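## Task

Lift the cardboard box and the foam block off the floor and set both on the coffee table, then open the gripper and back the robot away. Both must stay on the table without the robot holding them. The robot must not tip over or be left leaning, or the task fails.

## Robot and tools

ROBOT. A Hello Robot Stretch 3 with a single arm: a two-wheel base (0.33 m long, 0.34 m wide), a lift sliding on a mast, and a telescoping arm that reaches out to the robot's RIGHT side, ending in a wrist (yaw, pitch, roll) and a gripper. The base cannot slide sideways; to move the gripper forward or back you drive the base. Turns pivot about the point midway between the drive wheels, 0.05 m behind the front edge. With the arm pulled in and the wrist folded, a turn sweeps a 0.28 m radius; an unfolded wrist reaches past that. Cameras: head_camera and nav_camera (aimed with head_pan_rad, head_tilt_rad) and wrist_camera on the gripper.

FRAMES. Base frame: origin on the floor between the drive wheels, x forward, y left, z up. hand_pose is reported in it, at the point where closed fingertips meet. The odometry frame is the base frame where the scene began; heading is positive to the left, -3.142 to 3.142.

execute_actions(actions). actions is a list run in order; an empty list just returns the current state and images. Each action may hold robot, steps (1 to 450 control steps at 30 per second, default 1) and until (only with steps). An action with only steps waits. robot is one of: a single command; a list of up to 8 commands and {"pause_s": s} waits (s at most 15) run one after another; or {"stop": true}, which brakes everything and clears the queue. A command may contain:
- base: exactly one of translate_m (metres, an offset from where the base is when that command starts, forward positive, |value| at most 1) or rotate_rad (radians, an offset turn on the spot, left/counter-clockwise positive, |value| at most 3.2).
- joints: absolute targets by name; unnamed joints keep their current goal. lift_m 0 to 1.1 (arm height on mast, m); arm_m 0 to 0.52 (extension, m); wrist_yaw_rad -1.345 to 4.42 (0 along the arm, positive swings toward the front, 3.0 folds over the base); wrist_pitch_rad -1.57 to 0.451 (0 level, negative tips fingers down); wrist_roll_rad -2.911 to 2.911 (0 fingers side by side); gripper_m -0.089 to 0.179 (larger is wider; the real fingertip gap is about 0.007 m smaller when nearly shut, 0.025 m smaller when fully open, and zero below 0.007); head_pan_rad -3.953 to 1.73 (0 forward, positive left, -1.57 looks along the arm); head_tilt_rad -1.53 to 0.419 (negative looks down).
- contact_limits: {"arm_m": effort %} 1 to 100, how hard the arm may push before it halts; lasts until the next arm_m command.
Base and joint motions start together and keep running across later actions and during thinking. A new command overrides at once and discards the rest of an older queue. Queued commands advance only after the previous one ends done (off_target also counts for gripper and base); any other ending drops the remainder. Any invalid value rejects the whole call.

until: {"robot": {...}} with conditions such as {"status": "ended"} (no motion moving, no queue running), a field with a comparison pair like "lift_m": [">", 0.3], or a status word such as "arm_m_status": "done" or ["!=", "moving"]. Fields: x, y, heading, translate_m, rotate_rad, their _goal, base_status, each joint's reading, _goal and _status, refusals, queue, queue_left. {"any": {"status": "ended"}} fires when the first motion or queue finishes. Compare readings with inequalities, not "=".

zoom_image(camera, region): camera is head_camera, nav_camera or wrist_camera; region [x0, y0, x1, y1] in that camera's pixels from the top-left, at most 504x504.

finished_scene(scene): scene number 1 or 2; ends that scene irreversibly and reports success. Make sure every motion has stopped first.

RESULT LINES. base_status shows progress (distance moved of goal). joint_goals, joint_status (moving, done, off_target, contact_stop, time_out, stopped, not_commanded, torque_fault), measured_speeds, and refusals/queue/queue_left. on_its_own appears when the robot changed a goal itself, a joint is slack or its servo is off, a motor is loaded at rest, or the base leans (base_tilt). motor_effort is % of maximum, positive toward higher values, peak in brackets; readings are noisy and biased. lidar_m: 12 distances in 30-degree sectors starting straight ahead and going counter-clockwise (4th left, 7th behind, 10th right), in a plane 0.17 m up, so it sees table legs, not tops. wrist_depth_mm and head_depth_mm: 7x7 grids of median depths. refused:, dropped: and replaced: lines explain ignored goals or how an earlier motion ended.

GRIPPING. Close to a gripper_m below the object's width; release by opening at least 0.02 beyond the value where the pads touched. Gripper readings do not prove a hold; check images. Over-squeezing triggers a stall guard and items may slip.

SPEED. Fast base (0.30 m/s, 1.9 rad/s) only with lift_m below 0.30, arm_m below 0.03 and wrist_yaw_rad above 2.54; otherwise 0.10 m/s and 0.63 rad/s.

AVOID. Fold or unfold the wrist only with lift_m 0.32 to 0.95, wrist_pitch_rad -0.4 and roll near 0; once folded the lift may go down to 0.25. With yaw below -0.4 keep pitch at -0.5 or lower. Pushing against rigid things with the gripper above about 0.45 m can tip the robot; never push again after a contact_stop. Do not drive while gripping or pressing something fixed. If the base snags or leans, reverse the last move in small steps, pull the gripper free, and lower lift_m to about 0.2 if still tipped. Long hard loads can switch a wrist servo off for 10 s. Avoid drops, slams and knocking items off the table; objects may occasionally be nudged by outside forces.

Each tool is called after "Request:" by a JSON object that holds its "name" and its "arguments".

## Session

Request:
{"name": "execute_actions", "arguments": {"actions": []}}

Scene clock: 0.00 s.
robot.base_odometry: x=+0.000 y=+0.000 heading=+0.000 (m, m, rad; robot's odometry frame)
robot.turned_by_wheels: +0.000 (rad since the last result)
robot.turned_by_imu: +0.000 (rad since the last result)
robot.base_tilt: forward=+0.3 right=-1.1 (deg)
robot.lidar_m: 1.65 1.99 2.05 2.32 2.00 2.10 1.85 1.82 1.76 1.60 1.53 1.09
robot.head_depth_mm: 1963 1959 1972 1980 1986 1992 1580 / 2099 2220 2217 2254 2243 2260 1571 / 2142 2542 2566 2567 2565 2601 1729 / 2148 2884 2934 2924 2939 2988 2389 / 2145 2825 2814 2820 2823 2812 2403 / 2143 2677 2679 2695 2692 2690 2395 / 2145 2529 2547 2542 2551 2542 2402
robot.base_status: not_commanded
robot.joint_positions: lift_m=+0.506 arm_m=+0.003 wrist_yaw_rad=+3.085 wrist_pitch_rad=-0.374 wrist_roll_rad=-0.013 gripper_m=+0.037 head_pan_rad=+0.018 head_tilt_rad=+0.002
robot.joint_goals: lift_m=+0.506 arm_m=+0.003 wrist_yaw_rad=+3.085 wrist_pitch_rad=-0.374 wrist_roll_rad=-0.013 gripper_m=+0.037 head_pan_rad=+0.018 head_tilt_rad=+0.002
robot.joint_status: lift_m=not_commanded arm_m=not_commanded wrist_yaw_rad=not_commanded wrist_pitch_rad=not_commanded wrist_roll_rad=not_commanded gripper_m=not_commanded head_pan_rad=not_commanded head_tilt_rad=not_commanded
robot.measured_speeds: translate_m=+0.000 rotate_rad=+0.000 lift_m=+0.000 arm_m=+0.000 wrist_yaw_rad=+0.000 wrist_pitch_rad=+0.000 wrist_roll_rad=+0.000 head_pan_rad=+0.000 head_tilt_rad=+0.000
robot: refusals=0 queue=idle queue_left=0
robot.motor_effort: left_wheel=+0 right_wheel=+0 lift_m=+29 arm_m=+0 wrist_yaw_rad=+0 wrist_pitch_rad=+4 wrist_roll_rad=+0 gripper_m=-1 head_pan_rad=+0 head_tilt_rad=+1 (%)
robot.hand_pose: x=-0.0082 y=+0.0817 z=+0.5287 quat_wxyz=(+0.151, +0.693, +0.113, +0.696) (m; robot's base frame)
robot.wrist_depth_mm: - - - - - - - / - - - - - - - / - - - - - - - / - - - - - - - / 996 980 976 958 - 939 953 / 829 816 844 792 - 776 790 / 701 683 669 682 681 658 664
pictures: head_camera (sideways: a quarter turn clockwise sets it upright), nav_camera (sideways: a quarter turn counterclockwise sets it upright), wrist_camera
camera_calibration (this result's frames):
head_camera: T_world_to_cam=[[-0.00458781, 0.011686, -0.999921, 1.32286], [-0.0446576, 0.998932, 0.0118793, -0.0153441], [0.998992, 0.0447086, -0.00406105, -0.0461129], [0, 0, 0, 1]] pos_world=[0.0514503, 0.00193043, 1.32275]
nav_camera: T_world_to_cam=[[0.0319701, 0.0420942, 0.998602, -1.2603], [-0.033525, -0.998505, 0.0431634, 0.00121163], [0.998926, -0.0348581, -0.0305111, -0.00967592], [0, 0, 0, 1]] pos_world=[0.0499981, 0.0539238, 1.25819]
wrist_camera: T_world_to_cam=[[0.998371, -0.0559205, -0.0113192, 0.0184847], [-0.0403201, -0.551151, -0.833431, 0.51551], [0.0403673, 0.83253, -0.552508, 0.387504], [0, 0, 0, 1]] pos_world=[-0.0133117, -0.0374512, 0.64395]
Images, in order (width x height): head_camera 896x504, nav_camera 672x504, wrist_camera 644x364.

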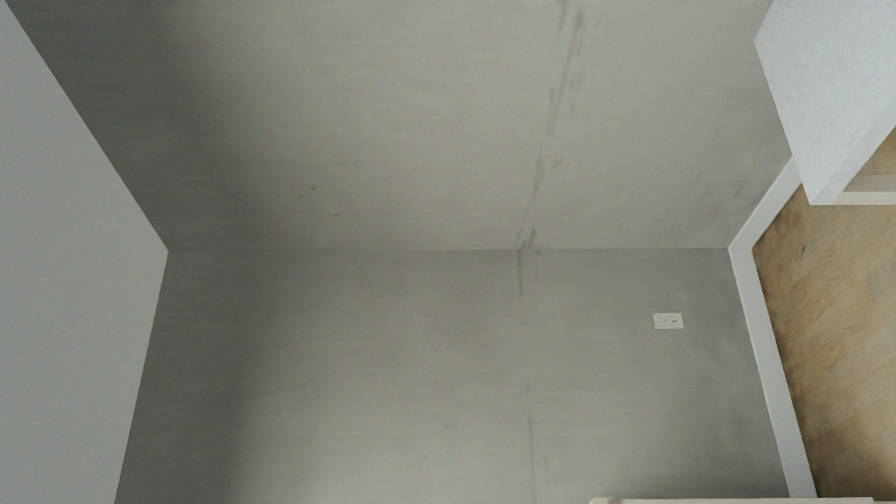

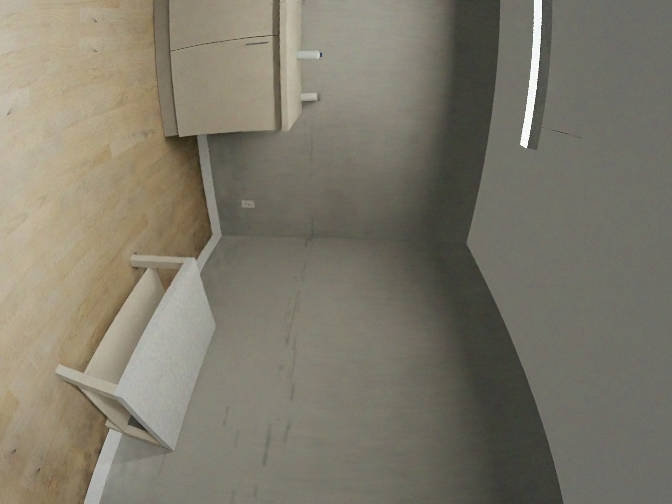

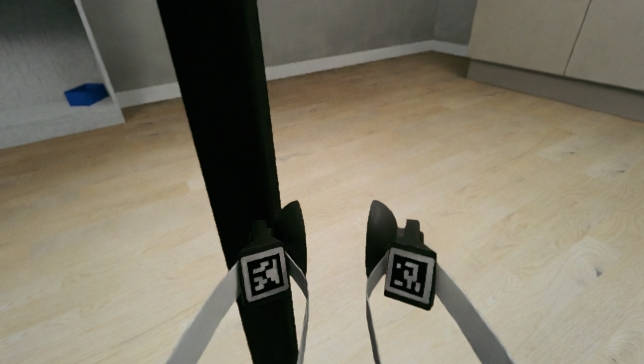

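Request:
{"name": "execute_actions", "arguments": {"actions": [{"robot":{"joints":{"head_pan_rad":-1.3,"head_tilt_rad":-0.8,"lift_m":0.29}},"steps":450,"until":{"robot":{"head_pan_rad_status":"done"}}}]}}

Request:
{"name": "execute_actions", "arguments": {"actions": [{"robot":{"joints":{"head_pan_rad":-2.9}},"steps":450,"until":{"robot":{"status":"ended"}}}]}}

Scene clock: 3.50 s.
robot.base_odometry: x=+0.000 y=+0.000 heading=+0.000 (m, m, rad; robot's odometry frame)
robot.turned_by_wheels: +0.000 (rad since the last result)
robot.turned_by_imu: +0.000 (rad since the last result)
robot.base_tilt: forward=+0.4 right=-1.0 (deg)
robot.lidar_m: 1.65 1.99 2.04 2.32 2.01 2.10 1.85 1.81 1.76 1.60 1.53 1.09
robot.head_depth_mm: 1539 1784 2020 1772 1512 1320 1172 / 1512 1725 1976 1780 1517 1322 1173 / 1478 1681 1974 1783 1523 1325 1182 / 1442 1641 1901 1787 1518 1329 1179 / 1402 1581 1837 1794 1521 1333 1178 / 1369 1539 1773 1803 1529 1333 1183 / 1333 1492 1718 1808 1531 1338 1181
robot.base_status: not_commanded
robot.joint_positions: lift_m=+0.403 arm_m=+0.003 wrist_yaw_rad=+3.085 wrist_pitch_rad=-0.374 wrist_roll_rad=-0.013 gripper_m=+0.037 head_pan_rad=-1.293 head_tilt_rad=-0.790
robot.joint_goals: lift_m=+0.290 arm_m=+0.003 wrist_yaw_rad=+3.085 wrist_pitch_rad=-0.374 wrist_roll_rad=-0.013 gripper_m=+0.037 head_pan_rad=-1.300 head_tilt_rad=-0.800
robot.joint_status: lift_m=moving arm_m=not_commanded wrist_yaw_rad=not_commanded wrist_pitch_rad=not_commanded wrist_roll_rad=not_commanded gripper_m=not_commanded head_pan_rad=done head_tilt_rad=done
robot.measured_speeds: translate_m=+0.000 rotate_rad=+0.000 lift_m=-0.110 arm_m=+0.000 wrist_yaw_rad=+0.000 wrist_pitch_rad=+0.000 wrist_roll_rad=+0.000 head_pan_rad=+0.000 head_tilt_rad=+0.000
robot: refusals=0 queue=running queue_left=0
robot.motor_effort: left_wheel=+1(1) right_wheel=+0(0) lift_m=+26(29) arm_m=+0(0) wrist_yaw_rad=+0(0) wrist_pitch_rad=+4(4) wrist_roll_rad=+0(1) gripper_m=+0(0) head_pan_rad=-4(39) head_tilt_rad=-3(26) (%)
robot.hand_pose: x=-0.0082 y=+0.0817 z=+0.4258 quat_wxyz=(+0.151, +0.693, +0.113, +0.696) (m; robot's base frame)
robot.wrist_depth_mm: - - - - - - - / - - - - - - - / - - - - - - - / - - - 990 979 981 959 / 847 819 813 786 806 786 765 / 687 677 709 658 - 658 646 / 587 591 570 568 575 557 570
pictures: head_camera (sideways: a quarter turn clockwise sets it upright), nav_camera (sideways: a quarter turn counterclockwise sets it upright), wrist_camera
camera_calibration (this result's frames):
head_camera: T_world_to_cam=[[-0.184761, 0.690324, -0.699512, 0.931936], [0.958379, 0.284189, 0.0273217, -0.0415456], [0.217655, -0.665349, -0.714099, 0.882653], [0, 0, 0, 1]] pos_world=[0.019888, -0.0442576, 1.28334]
nav_camera: T_world_to_cam=[[0.241202, -0.693954, 0.678417, -0.84382], [-0.96094, -0.268531, 0.0669686, -0.0240631], [0.135703, -0.668071, -0.731619, 0.90794], [0, 0, 0, 1]] pos_world=[0.0571979, 0.0145346, 1.23834]
wrist_camera: T_world_to_cam=[[0.998371, -0.0559228, -0.011319, 0.0173201], [-0.0403295, -0.551321, -0.833318, 0.429705], [0.0403611, 0.832417, -0.552679, 0.330755], [0, 0, 0, 1]] pos_world=[-0.0133117, -0.0374514, 0.541078]
Images, in order (width x height): head_camera 896x504, nav_camera 672x504, wrist_camera 644x364.

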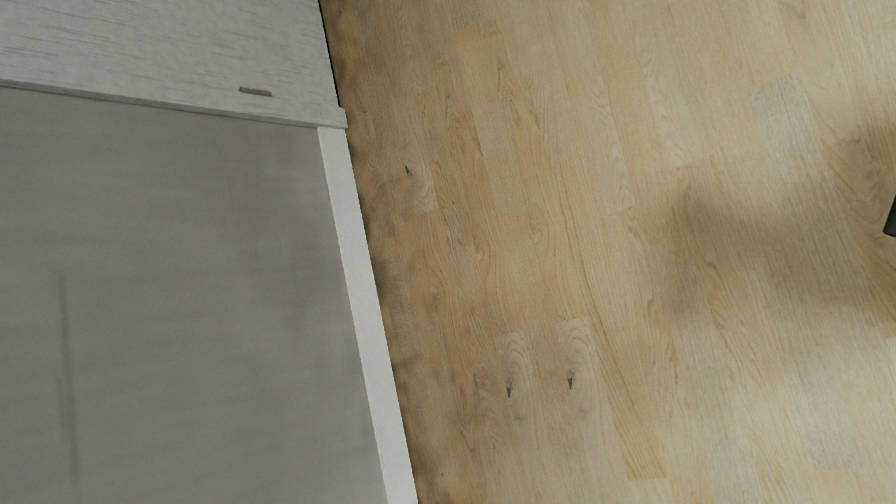

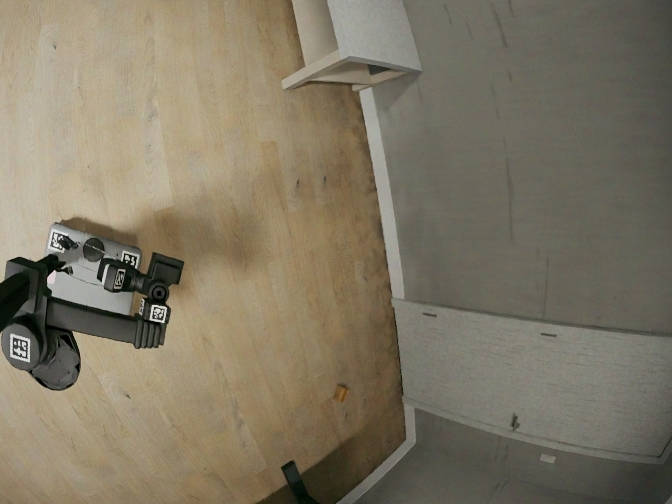

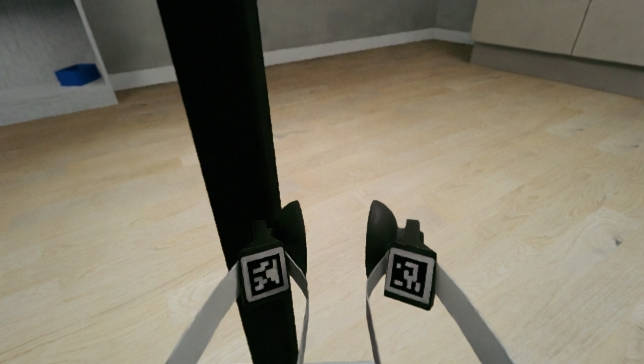

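Scene clock: 5.00 s.
robot.base_odometry: x=+0.000 y=+0.000 heading=+0.000 (m, m, rad; robot's odometry frame)
robot.turned_by_wheels: +0.000 (rad since the last result)
robot.turned_by_imu: +0.000 (rad since the last result)
robot.base_tilt: forward=+0.4 right=-1.2 (deg)
robot.lidar_m: 1.65 2.00 2.05 2.32 2.01 2.10 1.85 1.81 1.76 1.60 1.53 1.09
robot.head_depth_mm: 2216 2513 2127 1771 1517 1319 1171 / 1603 2470 2134 1769 1516 1328 1191 / 1596 2315 2107 1774 1525 1319 1191 / 1611 2352 2155 1786 1523 1324 1179 / 1622 2265 2160 1786 1529 1337 1181 / 1630 2193 2168 1801 1530 1333 1184 / 1636 2134 2163 1788 1528 1335 1182
robot.base_status: not_commanded
robot.joint_positions: lift_m=+0.290 arm_m=+0.003 wrist_yaw_rad=+3.085 wrist_pitch_rad=-0.375 wrist_roll_rad=-0.013 gripper_m=+0.037 head_pan_rad=-2.893 head_tilt_rad=-0.790
robot.joint_goals: lift_m=+0.290 arm_m=+0.003 wrist_yaw_rad=+3.085 wrist_pitch_rad=-0.375 wrist_roll_rad=-0.013 gripper_m=+0.037 head_pan_rad=-2.900 head_tilt_rad=-0.800
robot.joint_status: lift_m=done arm_m=not_commanded wrist_yaw_rad=not_commanded wrist_pitch_rad=not_commanded wrist_roll_rad=not_commanded gripper_m=not_commanded head_pan_rad=done head_tilt_rad=done
robot.measured_speeds: translate_m=+0.000 rotate_rad=+0.000 lift_m=+0.000 arm_m=+0.000 wrist_yaw_rad=+0.000 wrist_pitch_rad=+0.000 wrist_roll_rad=+0.000 head_pan_rad=+0.000 head_tilt_rad=+0.000
robot: refusals=0 queue=done queue_left=0
robot.motor_effort: left_wheel=+0(0) right_wheel=+0(0) lift_m=+26(26) arm_m=+0(0) wrist_yaw_rad=+1(0) wrist_pitch_rad=+4(5) wrist_roll_rad=+0(0) gripper_m=+0(0) head_pan_rad=-3(40) head_tilt_rad=-4(4) (%)
robot.hand_pose: x=-0.0082 y=+0.0816 z=+0.3126 quat_wxyz=(+0.151, +0.693, +0.113, +0.696) (m; robot's base frame)
robot.wrist_depth_mm: - - - - - - - / - - - - - - - / - - - - - - 972 / 833 839 - 772 777 759 757 / 656 638 655 632 634 631 614 / 545 533 543 519 - 517 503 / 452 - - - 448 443 440
pictures: head_camera (sideways: a quarter turn clockwise sets it upright), nav_camera (sideways: a quarter turn counterclockwise sets it upright), wrist_camera
camera_calibration (this result's frames):
head_camera: T_world_to_cam=[[0.695613, 0.164604, -0.699306, 0.926297], [0.256117, -0.966259, 0.0273246, -0.0372656], [-0.671213, -0.198112, -0.7143, 0.888338], [0, 0, 0, 1]] pos_world=[-0.0385356, -0.0124904, 1.28332]
nav_camera: T_world_to_cam=[[-0.700882, -0.220914, 0.678205, -0.837797], [-0.240418, 0.968357, 0.0669702, -0.0284603], [-0.671539, -0.116114, -0.731815, 0.91312], [0, 0, 0, 1]] pos_world=[0.0191563, -0.0514954, 1.23834]
wrist_camera: T_world_to_cam=[[0.998371, -0.0559302, -0.0113196, 0.016039], [-0.0403587, -0.551828, -0.832981, 0.335232], [0.0403423, 0.832081, -0.553186, 0.268411], [0, 0, 0, 1]] pos_world=[-0.0133117, -0.037452, 0.427905]
Images, in order (width x height): head_camera 896x504, nav_camera 672x504, wrist_camera 644x364.

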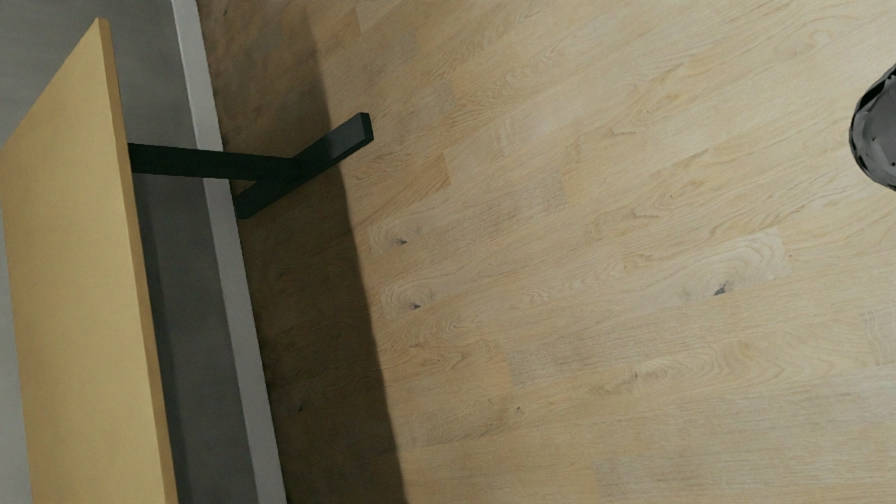

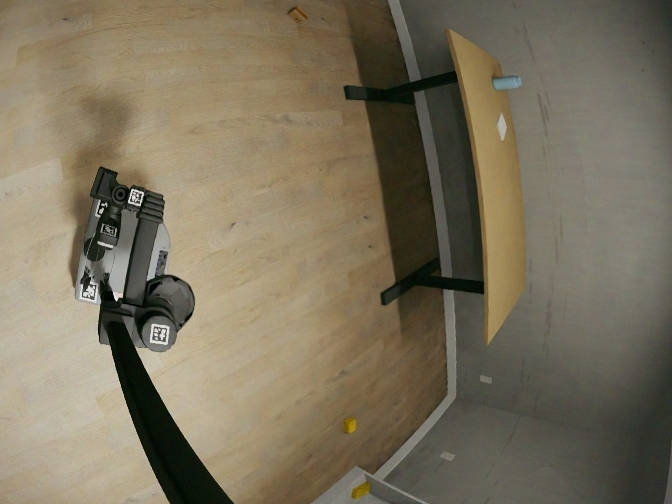

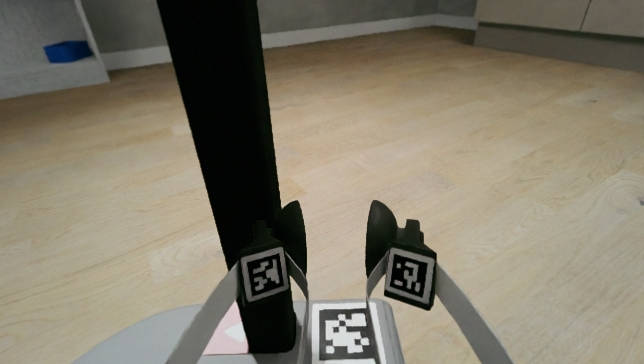

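Request:
{"name": "execute_actions", "arguments": {"actions": [{"robot":{"joints":{"head_pan_rad":-1.57,"head_tilt_rad":-1.2},"base":{"rotate_rad":-0.455}},"steps":450,"until":{"robot":{"base_status":"done"}}},{"robot":{"base":{"translate_m":-1.0}},"steps":450,"until":{"robot":{"translate_m":["<=",-0.5]}}},{"robot":[{"base":{"translate_m":-0.8}},{"base":{"rotate_rad":-1.49}},{"joints":{"arm_m":0.27}}],"steps":450,"until":{"robot":{"arm_m":[">",0.18]}}},{"robot":{"joints":{"wrist_pitch_rad":-1.5,"gripper_m":0.175,"wrist_yaw_rad":3.14}},"steps":450,"until":{"robot":{"status":"ended"}}}]}}

Scene clock: 29.43 s.
robot.base_odometry: x=-1.172 y=+0.573 heading=-1.945 (m, m, rad; robot's odometry frame)
robot.turned_by_wheels: -1.945 (rad since the last result)
robot.turned_by_imu: -1.985 (rad since the last result)
robot.base_tilt: forward=+0.5 right=-0.9 (deg)
robot.lidar_m: 1.57 1.83 2.60 2.40 2.71 2.67 1.43 1.03 0.83 1.22 1.47 1.02
robot.head_depth_mm: 1268 1462 1370 1361 1272 1202 - / 1365 1536 1459 1358 1272 - - / 1467 1579 1468 1352 1278 - - / 1591 1587 1471 1339 1276 - 1112 / 1671 1586 1468 1365 1277 1201 1134 / 1710 1591 1469 1371 1282 1205 1134 / 1732 1597 1470 1367 1285 1207 1138
robot.base_status: done (rotate_rad -1.4899 of -1.4900)
robot.joint_positions: lift_m=+0.290 arm_m=+0.270 wrist_yaw_rad=+3.137 wrist_pitch_rad=-1.493 wrist_roll_rad=-0.013 gripper_m=+0.175 head_pan_rad=-1.576 head_tilt_rad=-1.186
robot.joint_goals: lift_m=+0.290 arm_m=+0.270 wrist_yaw_rad=+3.140 wrist_pitch_rad=-1.500 wrist_roll_rad=-0.013 gripper_m=+0.175 head_pan_rad=-1.570 head_tilt_rad=-1.200
robot.joint_status: lift_m=done arm_m=done wrist_yaw_rad=done wrist_pitch_rad=done wrist_roll_rad=not_commanded gripper_m=done head_pan_rad=done head_tilt_rad=done
robot.measured_speeds: translate_m=+0.000 rotate_rad=+0.000 lift_m=+0.000 arm_m=+0.000 wrist_yaw_rad=+0.000 wrist_pitch_rad=+0.000 wrist_roll_rad=+0.000 head_pan_rad=+0.000 head_tilt_rad=+0.000
robot: refusals=0 queue=done queue_left=0
robot.motor_effort: left_wheel=+3(10) right_wheel=-2(7) lift_m=+26(27) arm_m=+3(9) wrist_yaw_rad=+3(4) wrist_pitch_rad=-2(4) wrist_roll_rad=+1(1) gripper_m=+0(86) head_pan_rad=+3(40) head_tilt_rad=-5(20) (%)
robot.hand_pose: x=-0.0212 y=-0.4189 z=+0.1715 quat_wxyz=(+0.479, +0.516, +0.482, +0.521) (m; robot's base frame)
robot.wrist_depth_mm: 322 323 316 313 309 310 304 / 328 328 318 322 317 318 310 / 334 332 328 324 321 321 319 / 341 342 334 286 331 330 321 / 349 341 344 335 335 330 326 / 357 352 349 343 342 340 - / 362 355 352 354 350 347 341
pictures: head_camera (sideways: a quarter turn clockwise sets it upright), nav_camera (sideways: a quarter turn counterclockwise sets it upright), wrist_camera
camera_calibration (this result's frames):
head_camera: T_world_to_cam=[[0.0169285, 0.929043, -0.369583, 0.500896], [0.999552, -0.00660716, 0.029175, -0.0441949], [0.024663, -0.369912, -0.928739, 1.16284], [0, 0, 0, 1]] pos_world=[0.00701655, -0.0354977, 1.26639]
nav_camera: T_world_to_cam=[[0.0362971, -0.938708, 0.342798, -0.405365], [-0.99784, -0.0152511, 0.0638931, -0.0197999], [-0.054749, -0.344376, -0.937234, 1.17635], [0, 0, 0, 1]] pos_world=[0.0593606, 0.024288, 1.24274]
wrist_camera: T_world_to_cam=[[0.999877, -0.0147182, -0.00535455, 0.0156671], [-0.0138722, -0.990957, 0.133458, -0.408119], [-0.0072704, -0.133368, -0.99104, 0.277005], [0, 0, 0, 1]] pos_world=[-0.0193128, -0.367254, 0.329074]
Images, in order (width x height): head_camera 896x504, nav_camera 672x504, wrist_camera 644x364.

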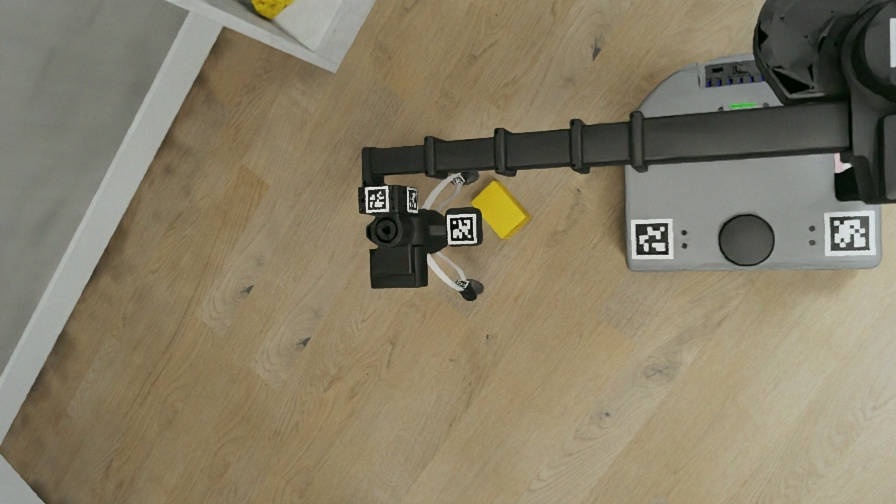

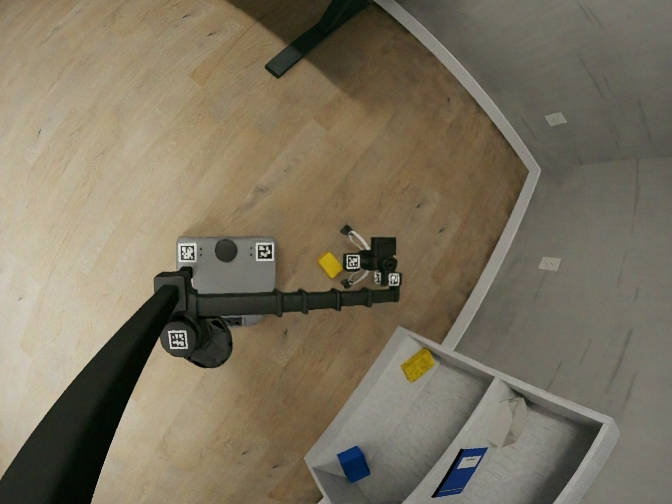

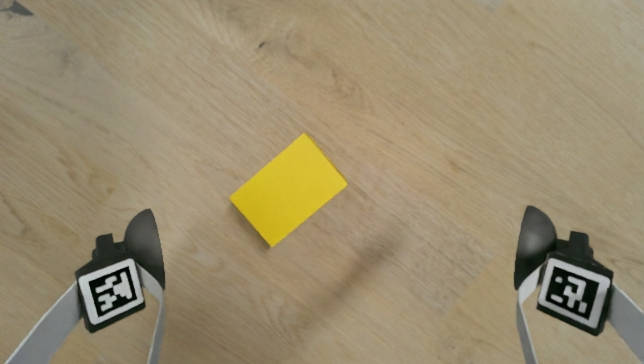

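Request:
{"name": "execute_actions", "arguments": {"actions": [{"robot":{"joints":{"lift_m":0.2,"arm_m":0.263,"wrist_yaw_rad":2.27,"gripper_m":0.14},"base":{"translate_m":-0.038}},"steps":450,"until":{"robot":{"status":"ended"}}}]}}

Scene clock: 35.00 s.
robot.base_odometry: x=-1.159 y=+0.609 heading=-1.945 (m, m, rad; robot's odometry frame)
robot.turned_by_wheels: +0.000 (rad since the last result)
robot.turned_by_imu: +0.000 (rad since the last result)
robot.base_tilt: forward=+0.3 right=-1.1 (deg)
robot.lidar_m: 1.60 1.87 2.63 2.40 2.68 2.63 1.41 0.99 0.81 1.19 1.50 1.06
robot.head_depth_mm: 1238 1348 1345 1356 1266 1204 - / 1337 1539 1465 1355 1274 - - / 1438 1577 1467 1361 1274 - - / 1564 1583 1465 1363 1275 - 1113 / 1665 1589 1464 1366 1283 1200 1126 / 1706 1597 1475 1369 1284 1202 1133 / 1729 1596 1473 1376 1283 1206 1137
robot.base_status: done (translate_m -0.0380 of -0.0380)
robot.joint_positions: lift_m=+0.200 arm_m=+0.263 wrist_yaw_rad=+2.273 wrist_pitch_rad=-1.494 wrist_roll_rad=-0.013 gripper_m=+0.140 head_pan_rad=-1.576 head_tilt_rad=-1.186
robot.joint_goals: lift_m=+0.200 arm_m=+0.263 wrist_yaw_rad=+2.270 wrist_pitch_rad=-1.500 wrist_roll_rad=-0.013 gripper_m=+0.140 head_pan_rad=-1.570 head_tilt_rad=-1.200
robot.joint_status: lift_m=done arm_m=done wrist_yaw_rad=done wrist_pitch_rad=done wrist_roll_rad=not_commanded gripper_m=done head_pan_rad=done head_tilt_rad=done
robot.measured_speeds: translate_m=+0.000 rotate_rad=+0.000 lift_m=+0.000 arm_m=+0.000 wrist_yaw_rad=+0.000 wrist_pitch_rad=+0.000 wrist_roll_rad=+0.000 head_pan_rad=+0.000 head_tilt_rad=+0.000
robot: refusals=0 queue=done queue_left=0
robot.motor_effort: left_wheel=+2(4) right_wheel=-2(4) lift_m=+26(28) arm_m=-3(1) wrist_yaw_rad=-3(5) wrist_pitch_rad=-2(2) wrist_roll_rad=+0(1) gripper_m=+0(86) head_pan_rad=+2(2) head_tilt_rad=-5(5) (%)
robot.hand_pose: x=-0.0246 y=-0.4112 z=+0.0815 quat_wxyz=(+0.653, +0.671, +0.222, +0.273) (m; robot's base frame)
robot.wrist_depth_mm: 232 233 229 227 227 225 221 / 238 234 234 234 230 228 225 / 244 240 238 234 233 230 230 / 245 245 244 195 237 238 234 / 250 252 244 198 240 240 237 / 258 - 254 205 246 - 243 / 262 259 257 253 251 250 247
pictures: head_camera (sideways: a quarter turn clockwise sets it upright), nav_camera (sideways: a quarter turn counterclockwise sets it upright), wrist_camera
camera_calibration (this result's frames):
head_camera: T_world_to_cam=[[0.0169283, 0.929043, -0.369583, 0.500896], [0.999552, -0.00660692, 0.029175, -0.0441949], [0.0246631, -0.369912, -0.928739, 1.16284], [0, 0, 0, 1]] pos_world=[0.00701656, -0.0354977, 1.26639]
nav_camera: T_world_to_cam=[[0.0362973, -0.938708, 0.342798, -0.405365], [-0.99784, -0.0152513, 0.0638931, -0.0197999], [-0.0547489, -0.344376, -0.937234, 1.17635], [0, 0, 0, 1]] pos_world=[0.0593606, 0.024288, 1.24274]
wrist_camera: T_world_to_cam=[[0.637661, -0.770299, -0.00534765, -0.300914], [-0.762893, -0.632462, 0.134111, -0.259609], [-0.106687, -0.0814374, -0.990952, 0.207726], [0, 0, 0, 1]] pos_world=[0.0159884, -0.37907, 0.239053]
Images, in order (width x height): head_camera 896x504, nav_camera 672x504, wrist_camera 644x364.

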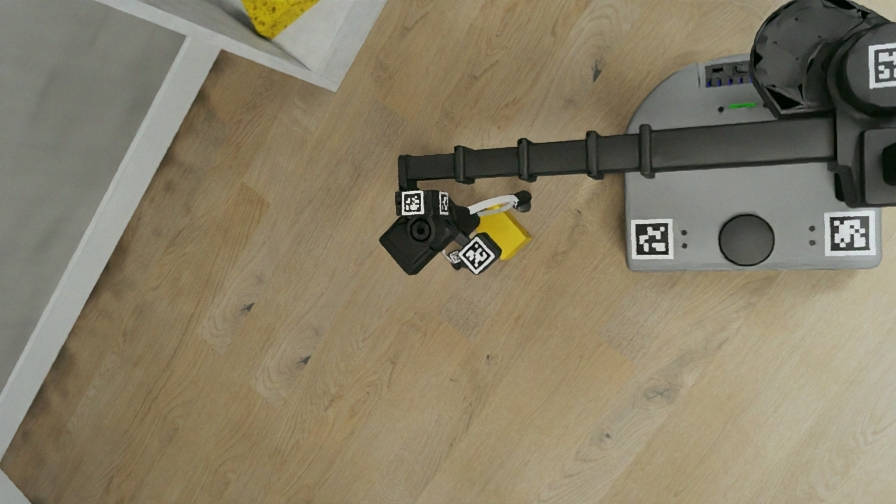

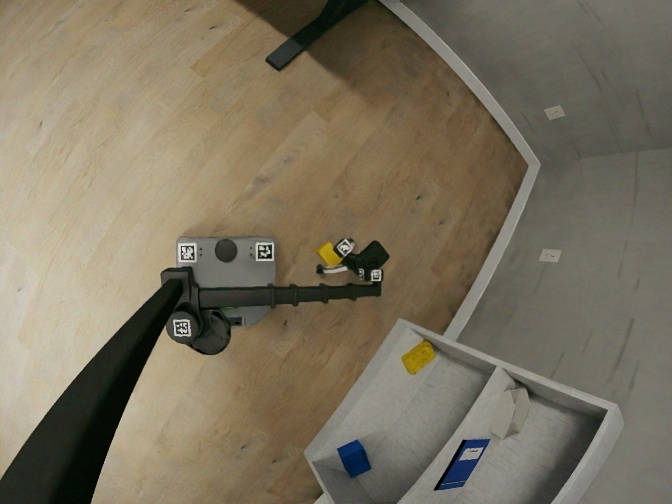

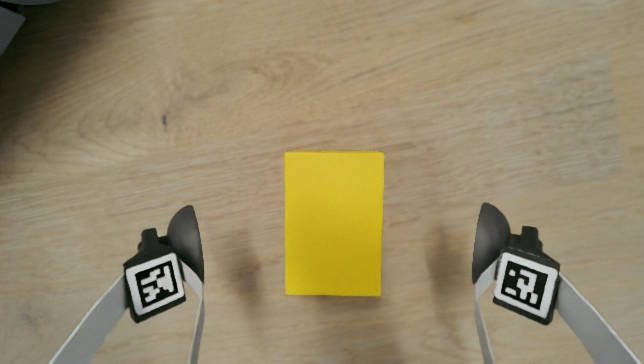

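Request:
{"name": "execute_actions", "arguments": {"actions": [{"robot":[{"joints":{"lift_m":0.142}},{"joints":{"gripper_m":0.01}}],"steps":450,"until":{"robot":{"status":"ended"}}},{"robot":{"joints":{"lift_m":0.295}},"steps":450,"until":{"robot":{"lift_m":[">",0.19]}}},{"robot":{"joints":{"wrist_pitch_rad":-0.4},"base":{"rotate_rad":1.655}},"steps":450,"until":{"robot":{"status":"ended"}}}]}}

Scene clock: 46.07 s.
robot.base_odometry: x=-1.159 y=+0.609 heading=-0.290 (m, m, rad; robot's odometry frame)
robot.turned_by_wheels: +1.655 (rad since the last result)
robot.turned_by_imu: +1.689 (rad since the last result)
robot.base_tilt: forward=+0.2 right=-1.0 (deg)
robot.lidar_m: 2.41 2.65 2.42 0.99 1.07 0.81 1.24 1.49 1.06 1.67 2.63 2.63
robot.head_depth_mm: 777 1494 1455 1359 1269 1201 - / 1687 1572 1429 1360 1274 - - / 1712 1579 1472 1346 1280 - - / 1717 1586 1481 1340 1276 - 1113 / 1719 1591 1469 1383 1251 1204 1135 / 1729 1587 1467 1369 1277 1204 1134 / 1728 1589 1478 1371 1284 1209 1132
robot.base_status: done (rotate_rad +1.6549 of +1.6550)
robot.joint_positions: lift_m=+0.295 arm_m=+0.263 wrist_yaw_rad=+2.272 wrist_pitch_rad=-0.424 wrist_roll_rad=-0.013 gripper_m=+0.011 head_pan_rad=-1.576 head_tilt_rad=-1.186
robot.joint_goals: lift_m=+0.295 arm_m=+0.263 wrist_yaw_rad=+2.270 wrist_pitch_rad=-0.400 wrist_roll_rad=-0.013 gripper_m=+0.010 head_pan_rad=-1.570 head_tilt_rad=-1.200
robot.joint_status: lift_m=done arm_m=done wrist_yaw_rad=done wrist_pitch_rad=done wrist_roll_rad=not_commanded gripper_m=done head_pan_rad=done head_tilt_rad=done
robot.measured_speeds: translate_m=+0.000 rotate_rad=+0.000 lift_m=+0.000 arm_m=+0.000 wrist_yaw_rad=+0.000 wrist_pitch_rad=+0.000 wrist_roll_rad=+0.000 head_pan_rad=+0.000 head_tilt_rad=+0.000
robot: refusals=0 queue=done queue_left=0
robot.motor_effort: left_wheel=-2(5) right_wheel=+2(5) lift_m=+33(35) arm_m=-3(3) wrist_yaw_rad=-3(3) wrist_pitch_rad=+8(8) wrist_roll_rad=+0(0) gripper_m=-19(96) head_pan_rad=+3(3) head_tilt_rad=-5(5) (%)
robot.hand_pose: x=+0.1495 y=-0.2640 z=+0.3061 quat_wxyz=(+0.428, +0.686, -0.153, +0.569) (m; robot's base frame)
robot.wrist_depth_mm: - - - - - - - / - - - - - - - / - 950 967 952 925 934 889 / 766 756 751 132 651 704 719 / 654 623 595 135 135 593 586 / - 516 482 137 137 496 490 / - 460 441 140 420 435 423
pictures: head_camera (sideways: a quarter turn clockwise sets it upright), nav_camera (sideways: a quarter turn counterclockwise sets it upright), wrist_camera
camera_calibration (this result's frames):
head_camera: T_world_to_cam=[[0.0169285, 0.929043, -0.369583, 0.500896], [0.999552, -0.00660715, 0.029175, -0.0441949], [0.024663, -0.369912, -0.928739, 1.16284], [0, 0, 0, 1]] pos_world=[0.00701655, -0.0354977, 1.26639]
nav_camera: T_world_to_cam=[[0.0362971, -0.938708, 0.342798, -0.405365], [-0.99784, -0.0152511, 0.0638931, -0.0197999], [-0.054749, -0.344377, -0.937234, 1.17635], [0, 0, 0, 1]] pos_world=[0.0593606, 0.024288, 1.24274]
wrist_camera: T_world_to_cam=[[0.645586, -0.763604, -0.0113481, -0.294904], [-0.459306, -0.376361, -0.804606, 0.245747], [0.610129, 0.524654, -0.5937, 0.392114], [0, 0, 0, 1]] pos_world=[0.0640186, -0.338424, 0.427181]
Images, in order (width x height): head_camera 896x504, nav_camera 672x504, wrist_camera 644x364.

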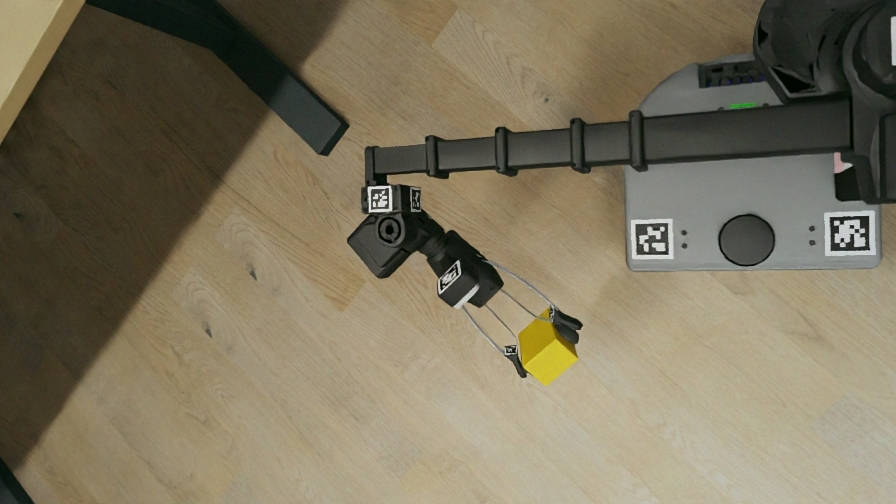

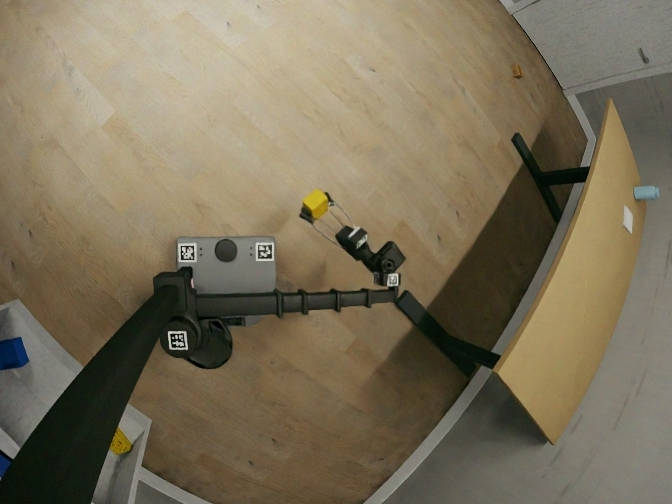

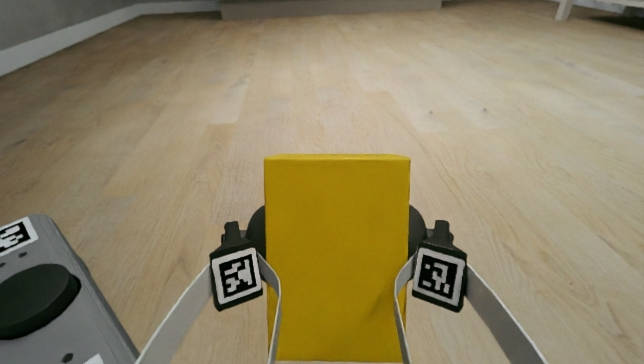

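Request:
{"name": "execute_actions", "arguments": {"actions": [{"robot":{"joints":{"arm_m":0.02,"wrist_yaw_rad":2.65,"head_tilt_rad":-0.9},"base":{"translate_m":1.0}},"steps":450,"until":{"robot":{"translate_m":[">=",0.3]}}},{"robot":{"base":{"translate_m":1.0}},"steps":2},{"steps":450,"until":{"robot":{"translate_m":[">=",0.6]}}},{"robot":{"base":{"translate_m":1.0}},"steps":2},{"steps":450,"until":{"robot":{"translate_m":[">=",0.5]}}},{"robot":[{"base":{"translate_m":0.89}},{"base":{"rotate_rad":0.82},"joints":{"lift_m":0.64}}],"steps":450,"until":{"robot":{"lift_m":[">",0.42]}}},{"robot":{"joints":{"wrist_pitch_rad":-1.5,"wrist_yaw_rad":3.14}},"steps":450,"until":{"robot":{"status":"ended"}}}]}}

Scene clock: 66.13 s.
robot.base_odometry: x=+1.057 y=-0.052 heading=+0.530 (m, m, rad; robot's odometry frame)
robot.turned_by_wheels: +0.820 (rad since the last result)
robot.turned_by_imu: +0.843 (rad since the last result)
robot.base_tilt: forward=+0.3 right=-1.0 (deg)
robot.lidar_m: 1.14 1.16 1.55 2.81 2.91 2.91 2.60 1.35 0.51 0.95 0.98 0.59
robot.head_depth_mm: 886 1027 1174 1041 914 1099 - / 886 1029 1162 1042 919 1025 1126 / 884 1024 1159 1043 917 1144 - / 881 1025 1160 1046 921 1137 1114 / 879 1018 1165 1050 926 1157 1143 / 879 1014 1167 1052 923 1220 1151 / 875 1015 1170 1055 928 1220 1151
robot.base_status: done (rotate_rad +0.8199 of +0.8200)
robot.joint_positions: lift_m=+0.640 arm_m=+0.020 wrist_yaw_rad=+3.137 wrist_pitch_rad=-1.494 wrist_roll_rad=-0.013 gripper_m=+0.011 head_pan_rad=-1.576 head_tilt_rad=-0.902
robot.joint_goals: lift_m=+0.640 arm_m=+0.020 wrist_yaw_rad=+3.140 wrist_pitch_rad=-1.500 wrist_roll_rad=-0.013 gripper_m=+0.010 head_pan_rad=-1.570 head_tilt_rad=-0.900
robot.joint_status: lift_m=done arm_m=done wrist_yaw_rad=done wrist_pitch_rad=done wrist_roll_rad=not_commanded gripper_m=done head_pan_rad=done head_tilt_rad=done
robot.measured_speeds: translate_m=+0.000 rotate_rad=+0.000 lift_m=+0.000 arm_m=+0.000 wrist_yaw_rad=+0.000 wrist_pitch_rad=+0.000 wrist_roll_rad=+0.000 head_pan_rad=+0.000 head_tilt_rad=+0.000
robot: refusals=0 queue=done queue_left=0
robot.motor_effort: left_wheel=-3(7) right_wheel=+2(6) lift_m=+33(33) arm_m=-3(1) wrist_yaw_rad=+3(5) wrist_pitch_rad=-2(9) wrist_roll_rad=+1(1) gripper_m=-18(19) head_pan_rad=+3(3) head_tilt_rad=+0(13) (%)
robot.hand_pose: x=-0.0212 y=-0.1695 z=+0.5212 quat_wxyz=(+0.479, +0.516, +0.482, +0.521) (m; robot's base frame)
robot.wrist_depth_mm: 684 669 - - 628 635 634 / 669 679 - - 654 653 656 / 688 698 - - 678 664 662 / 719 696 690 132 669 696 672 / 714 698 715 135 135 691 698 / 730 733 718 137 137 707 671 / 740 501 582 140 558 556 544
pictures: head_camera (sideways: a quarter turn clockwise sets it upright), nav_camera (sideways: a quarter turn counterclockwise sets it upright), wrist_camera
camera_calibration (this result's frames):
head_camera: T_world_to_cam=[[0.0161394, 0.788201, -0.615206, 0.820857], [0.999598, 0.00162125, 0.0283008, -0.0430677], [0.0233041, -0.615415, -0.787858, 0.979756], [0, 0, 0, 1]] pos_world=[0.00696982, -0.0439738, 1.27812]
nav_camera: T_world_to_cam=[[0.0370467, -0.804998, 0.59212, -0.730133], [-0.997736, 0.00348361, 0.0671606, -0.0240787], [-0.0561268, -0.593268, -0.803046, 1.00199], [0, 0, 0, 1]] pos_world=[0.0592633, 0.00677611, 1.23859]
wrist_camera: T_world_to_cam=[[0.999876, -0.0147787, -0.00535134, 0.0211992], [-0.0139307, -0.990923, 0.133708, -0.207782], [-0.0072788, -0.133617, -0.991006, 0.656831], [0, 0, 0, 1]] pos_world=[-0.0193102, -0.117819, 0.67882]
Images, in order (width x height): head_camera 896x504, nav_camera 672x504, wrist_camera 644x364.

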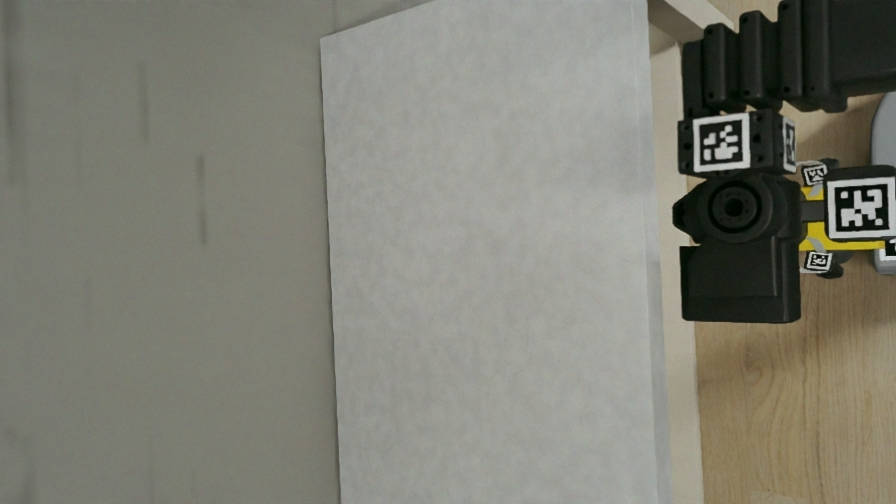

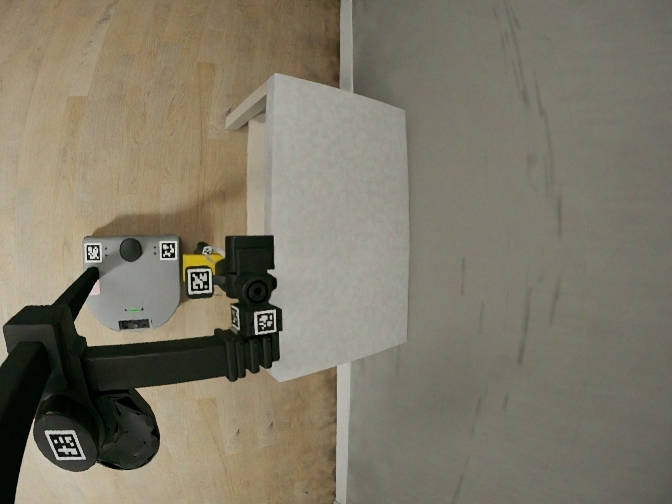

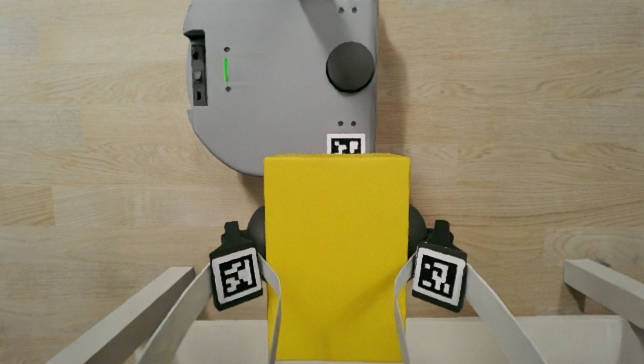

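Request:
{"name": "execute_actions", "arguments": {"actions": [{"robot":{"joints":{"arm_m":0.37}},"steps":450,"until":{"robot":{"arm_m":[">",0.33]}}},{"robot":[{"joints":{"lift_m":0.591,"arm_m":0.37}},{"joints":{"gripper_m":0.12}}],"steps":450,"until":{"robot":{"status":"ended"}}},{"robot":{"joints":{"lift_m":0.61,"arm_m":0.02,"head_pan_rad":-2.2,"head_tilt_rad":-1.1}},"steps":450,"until":{"robot":{"arm_m":["<",0.26]}}},{"robot":{"base":{"translate_m":-1.0},"joints":{"wrist_pitch_rad":-0.4,"wrist_yaw_rad":2.7,"gripper_m":0.06}},"steps":450,"until":{"robot":{"arm_m":["<",0.11]}}},{"robot":{"joints":{"lift_m":0.29}},"steps":450,"until":{"robot":{"translate_m":["<",-0.45]}}},{"robot":{"base":{"translate_m":-1.0}},"steps":2},{"steps":450,"until":{"robot":{"translate_m":["<",-0.4]}}},{"robot":{"base":{"translate_m":-0.94}},"steps":450,"until":{"robot":{"status":"ended"}}}]}}

Scene clock: 90.03 s.
robot.base_odometry: x=-0.498 y=-0.963 heading=+0.530 (m, m, rad; robot's odometry frame)
robot.turned_by_wheels: +0.000 (rad since the last result)
robot.turned_by_imu: -0.007 (rad since the last result)
robot.base_tilt: forward=+0.4 right=-1.0 (deg)
robot.lidar_m: 1.48 3.00 2.64 2.49 1.77 1.29 0.80 1.28 0.98 0.93 1.00 1.35
robot.head_depth_mm: 1540 1680 1558 1422 1300 1232 - / 1500 1705 1569 1425 1305 1233 - / 1370 1661 1566 1427 1309 - - / 1224 1490 1575 1430 1296 - - / 1141 1348 1548 1432 1313 1217 1127 / 1059 1240 1496 1436 1316 1210 1130 / 991 1146 1360 1442 1322 1216 1130
robot.base_status: done (translate_m -0.9400 of -0.9400)
robot.joint_positions: lift_m=+0.290 arm_m=+0.020 wrist_yaw_rad=+2.702 wrist_pitch_rad=-0.420 wrist_roll_rad=-0.013 gripper_m=+0.060 head_pan_rad=-2.193 head_tilt_rad=-1.087
robot.joint_goals: lift_m=+0.290 arm_m=+0.020 wrist_yaw_rad=+2.700 wrist_pitch_rad=-0.400 wrist_roll_rad=-0.013 gripper_m=+0.060 head_pan_rad=-2.200 head_tilt_rad=-1.100
robot.joint_status: lift_m=done arm_m=done wrist_yaw_rad=done wrist_pitch_rad=done wrist_roll_rad=not_commanded gripper_m=done head_pan_rad=done head_tilt_rad=done
robot.measured_speeds: translate_m=+0.000 rotate_rad=+0.000 lift_m=+0.000 arm_m=+0.000 wrist_yaw_rad=+0.000 wrist_pitch_rad=+0.000 wrist_roll_rad=+0.000 head_pan_rad=+0.000 head_tilt_rad=+0.000
robot: refusals=0 queue=done queue_left=0
robot.motor_effort: left_wheel=-1(10) right_wheel=+1(3) lift_m=+27(34) arm_m=-3(1) wrist_yaw_rad=-3(3) wrist_pitch_rad=+7(7) wrist_roll_rad=+0(1) gripper_m=-1(86) head_pan_rad=-2(33) head_tilt_rad=-5(16) (%)
robot.hand_pose: x=+0.0741 y=+0.0376 z=+0.3023 quat_wxyz=(+0.295, +0.702, -0.005, +0.648) (m; robot's base frame)
robot.wrist_depth_mm: - - - - - - - / - - - - - - - / - 996 974 938 934 912 917 / - 758 747 734 726 745 698 / - 608 614 604 616 579 574 / 495 533 - 494 487 496 481 / 461 - - 438 423 429 421
pictures: head_camera (sideways: a quarter turn clockwise sets it upright), nav_camera (sideways: a quarter turn counterclockwise sets it upright), wrist_camera
camera_calibration (this result's frames):
head_camera: T_world_to_cam=[[0.527335, 0.714609, -0.459621, 0.615055], [0.813156, -0.581317, 0.0291363, -0.0430112], [-0.246364, -0.389108, -0.887637, 1.1111], [0, 0, 0, 1]] pos_world=[-0.0156301, -0.032189, 1.2702]
nav_camera: T_world_to_cam=[[-0.49103, -0.755399, 0.433892, -0.520793], [-0.818978, 0.570059, 0.0656358, -0.0231681], [-0.296925, -0.323119, -0.898571, 1.12761], [0, 0, 0, 1]] pos_world=[0.0601183, -0.0158452, 1.24073]
wrist_camera: T_world_to_cam=[[0.905118, -0.425009, -0.0113439, -0.0479079], [-0.259245, -0.53056, -0.80703, 0.313221], [0.336976, 0.733399, -0.590401, 0.289032], [0, 0, 0, 1]] pos_world=[0.0271664, -0.0661546, 0.42288]
Images, in order (width x height): head_camera 896x504, nav_camera 672x504, wrist_camera 644x364.

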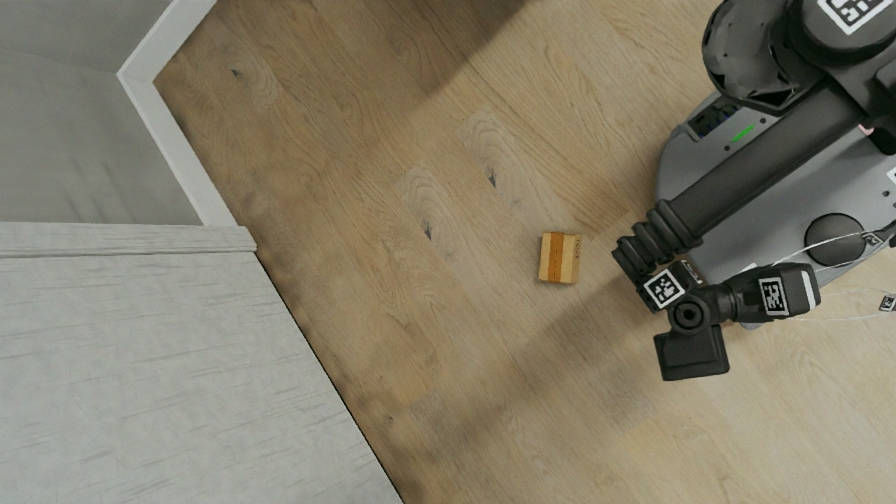

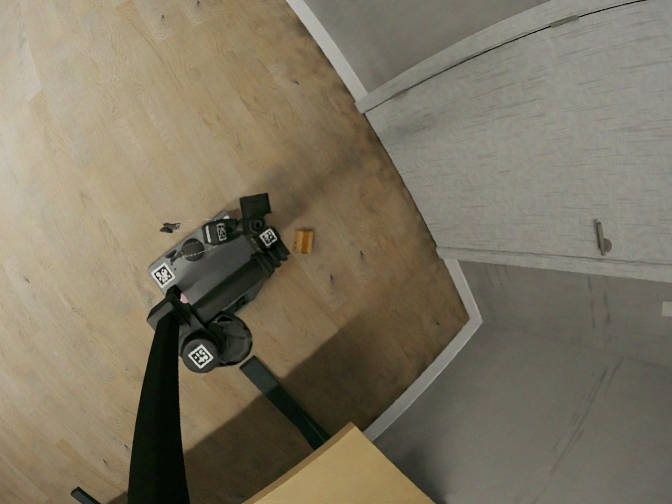

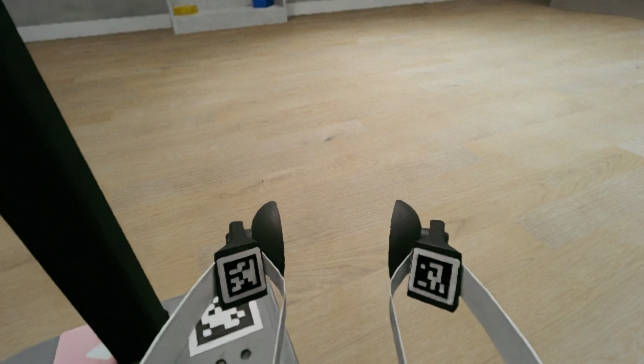

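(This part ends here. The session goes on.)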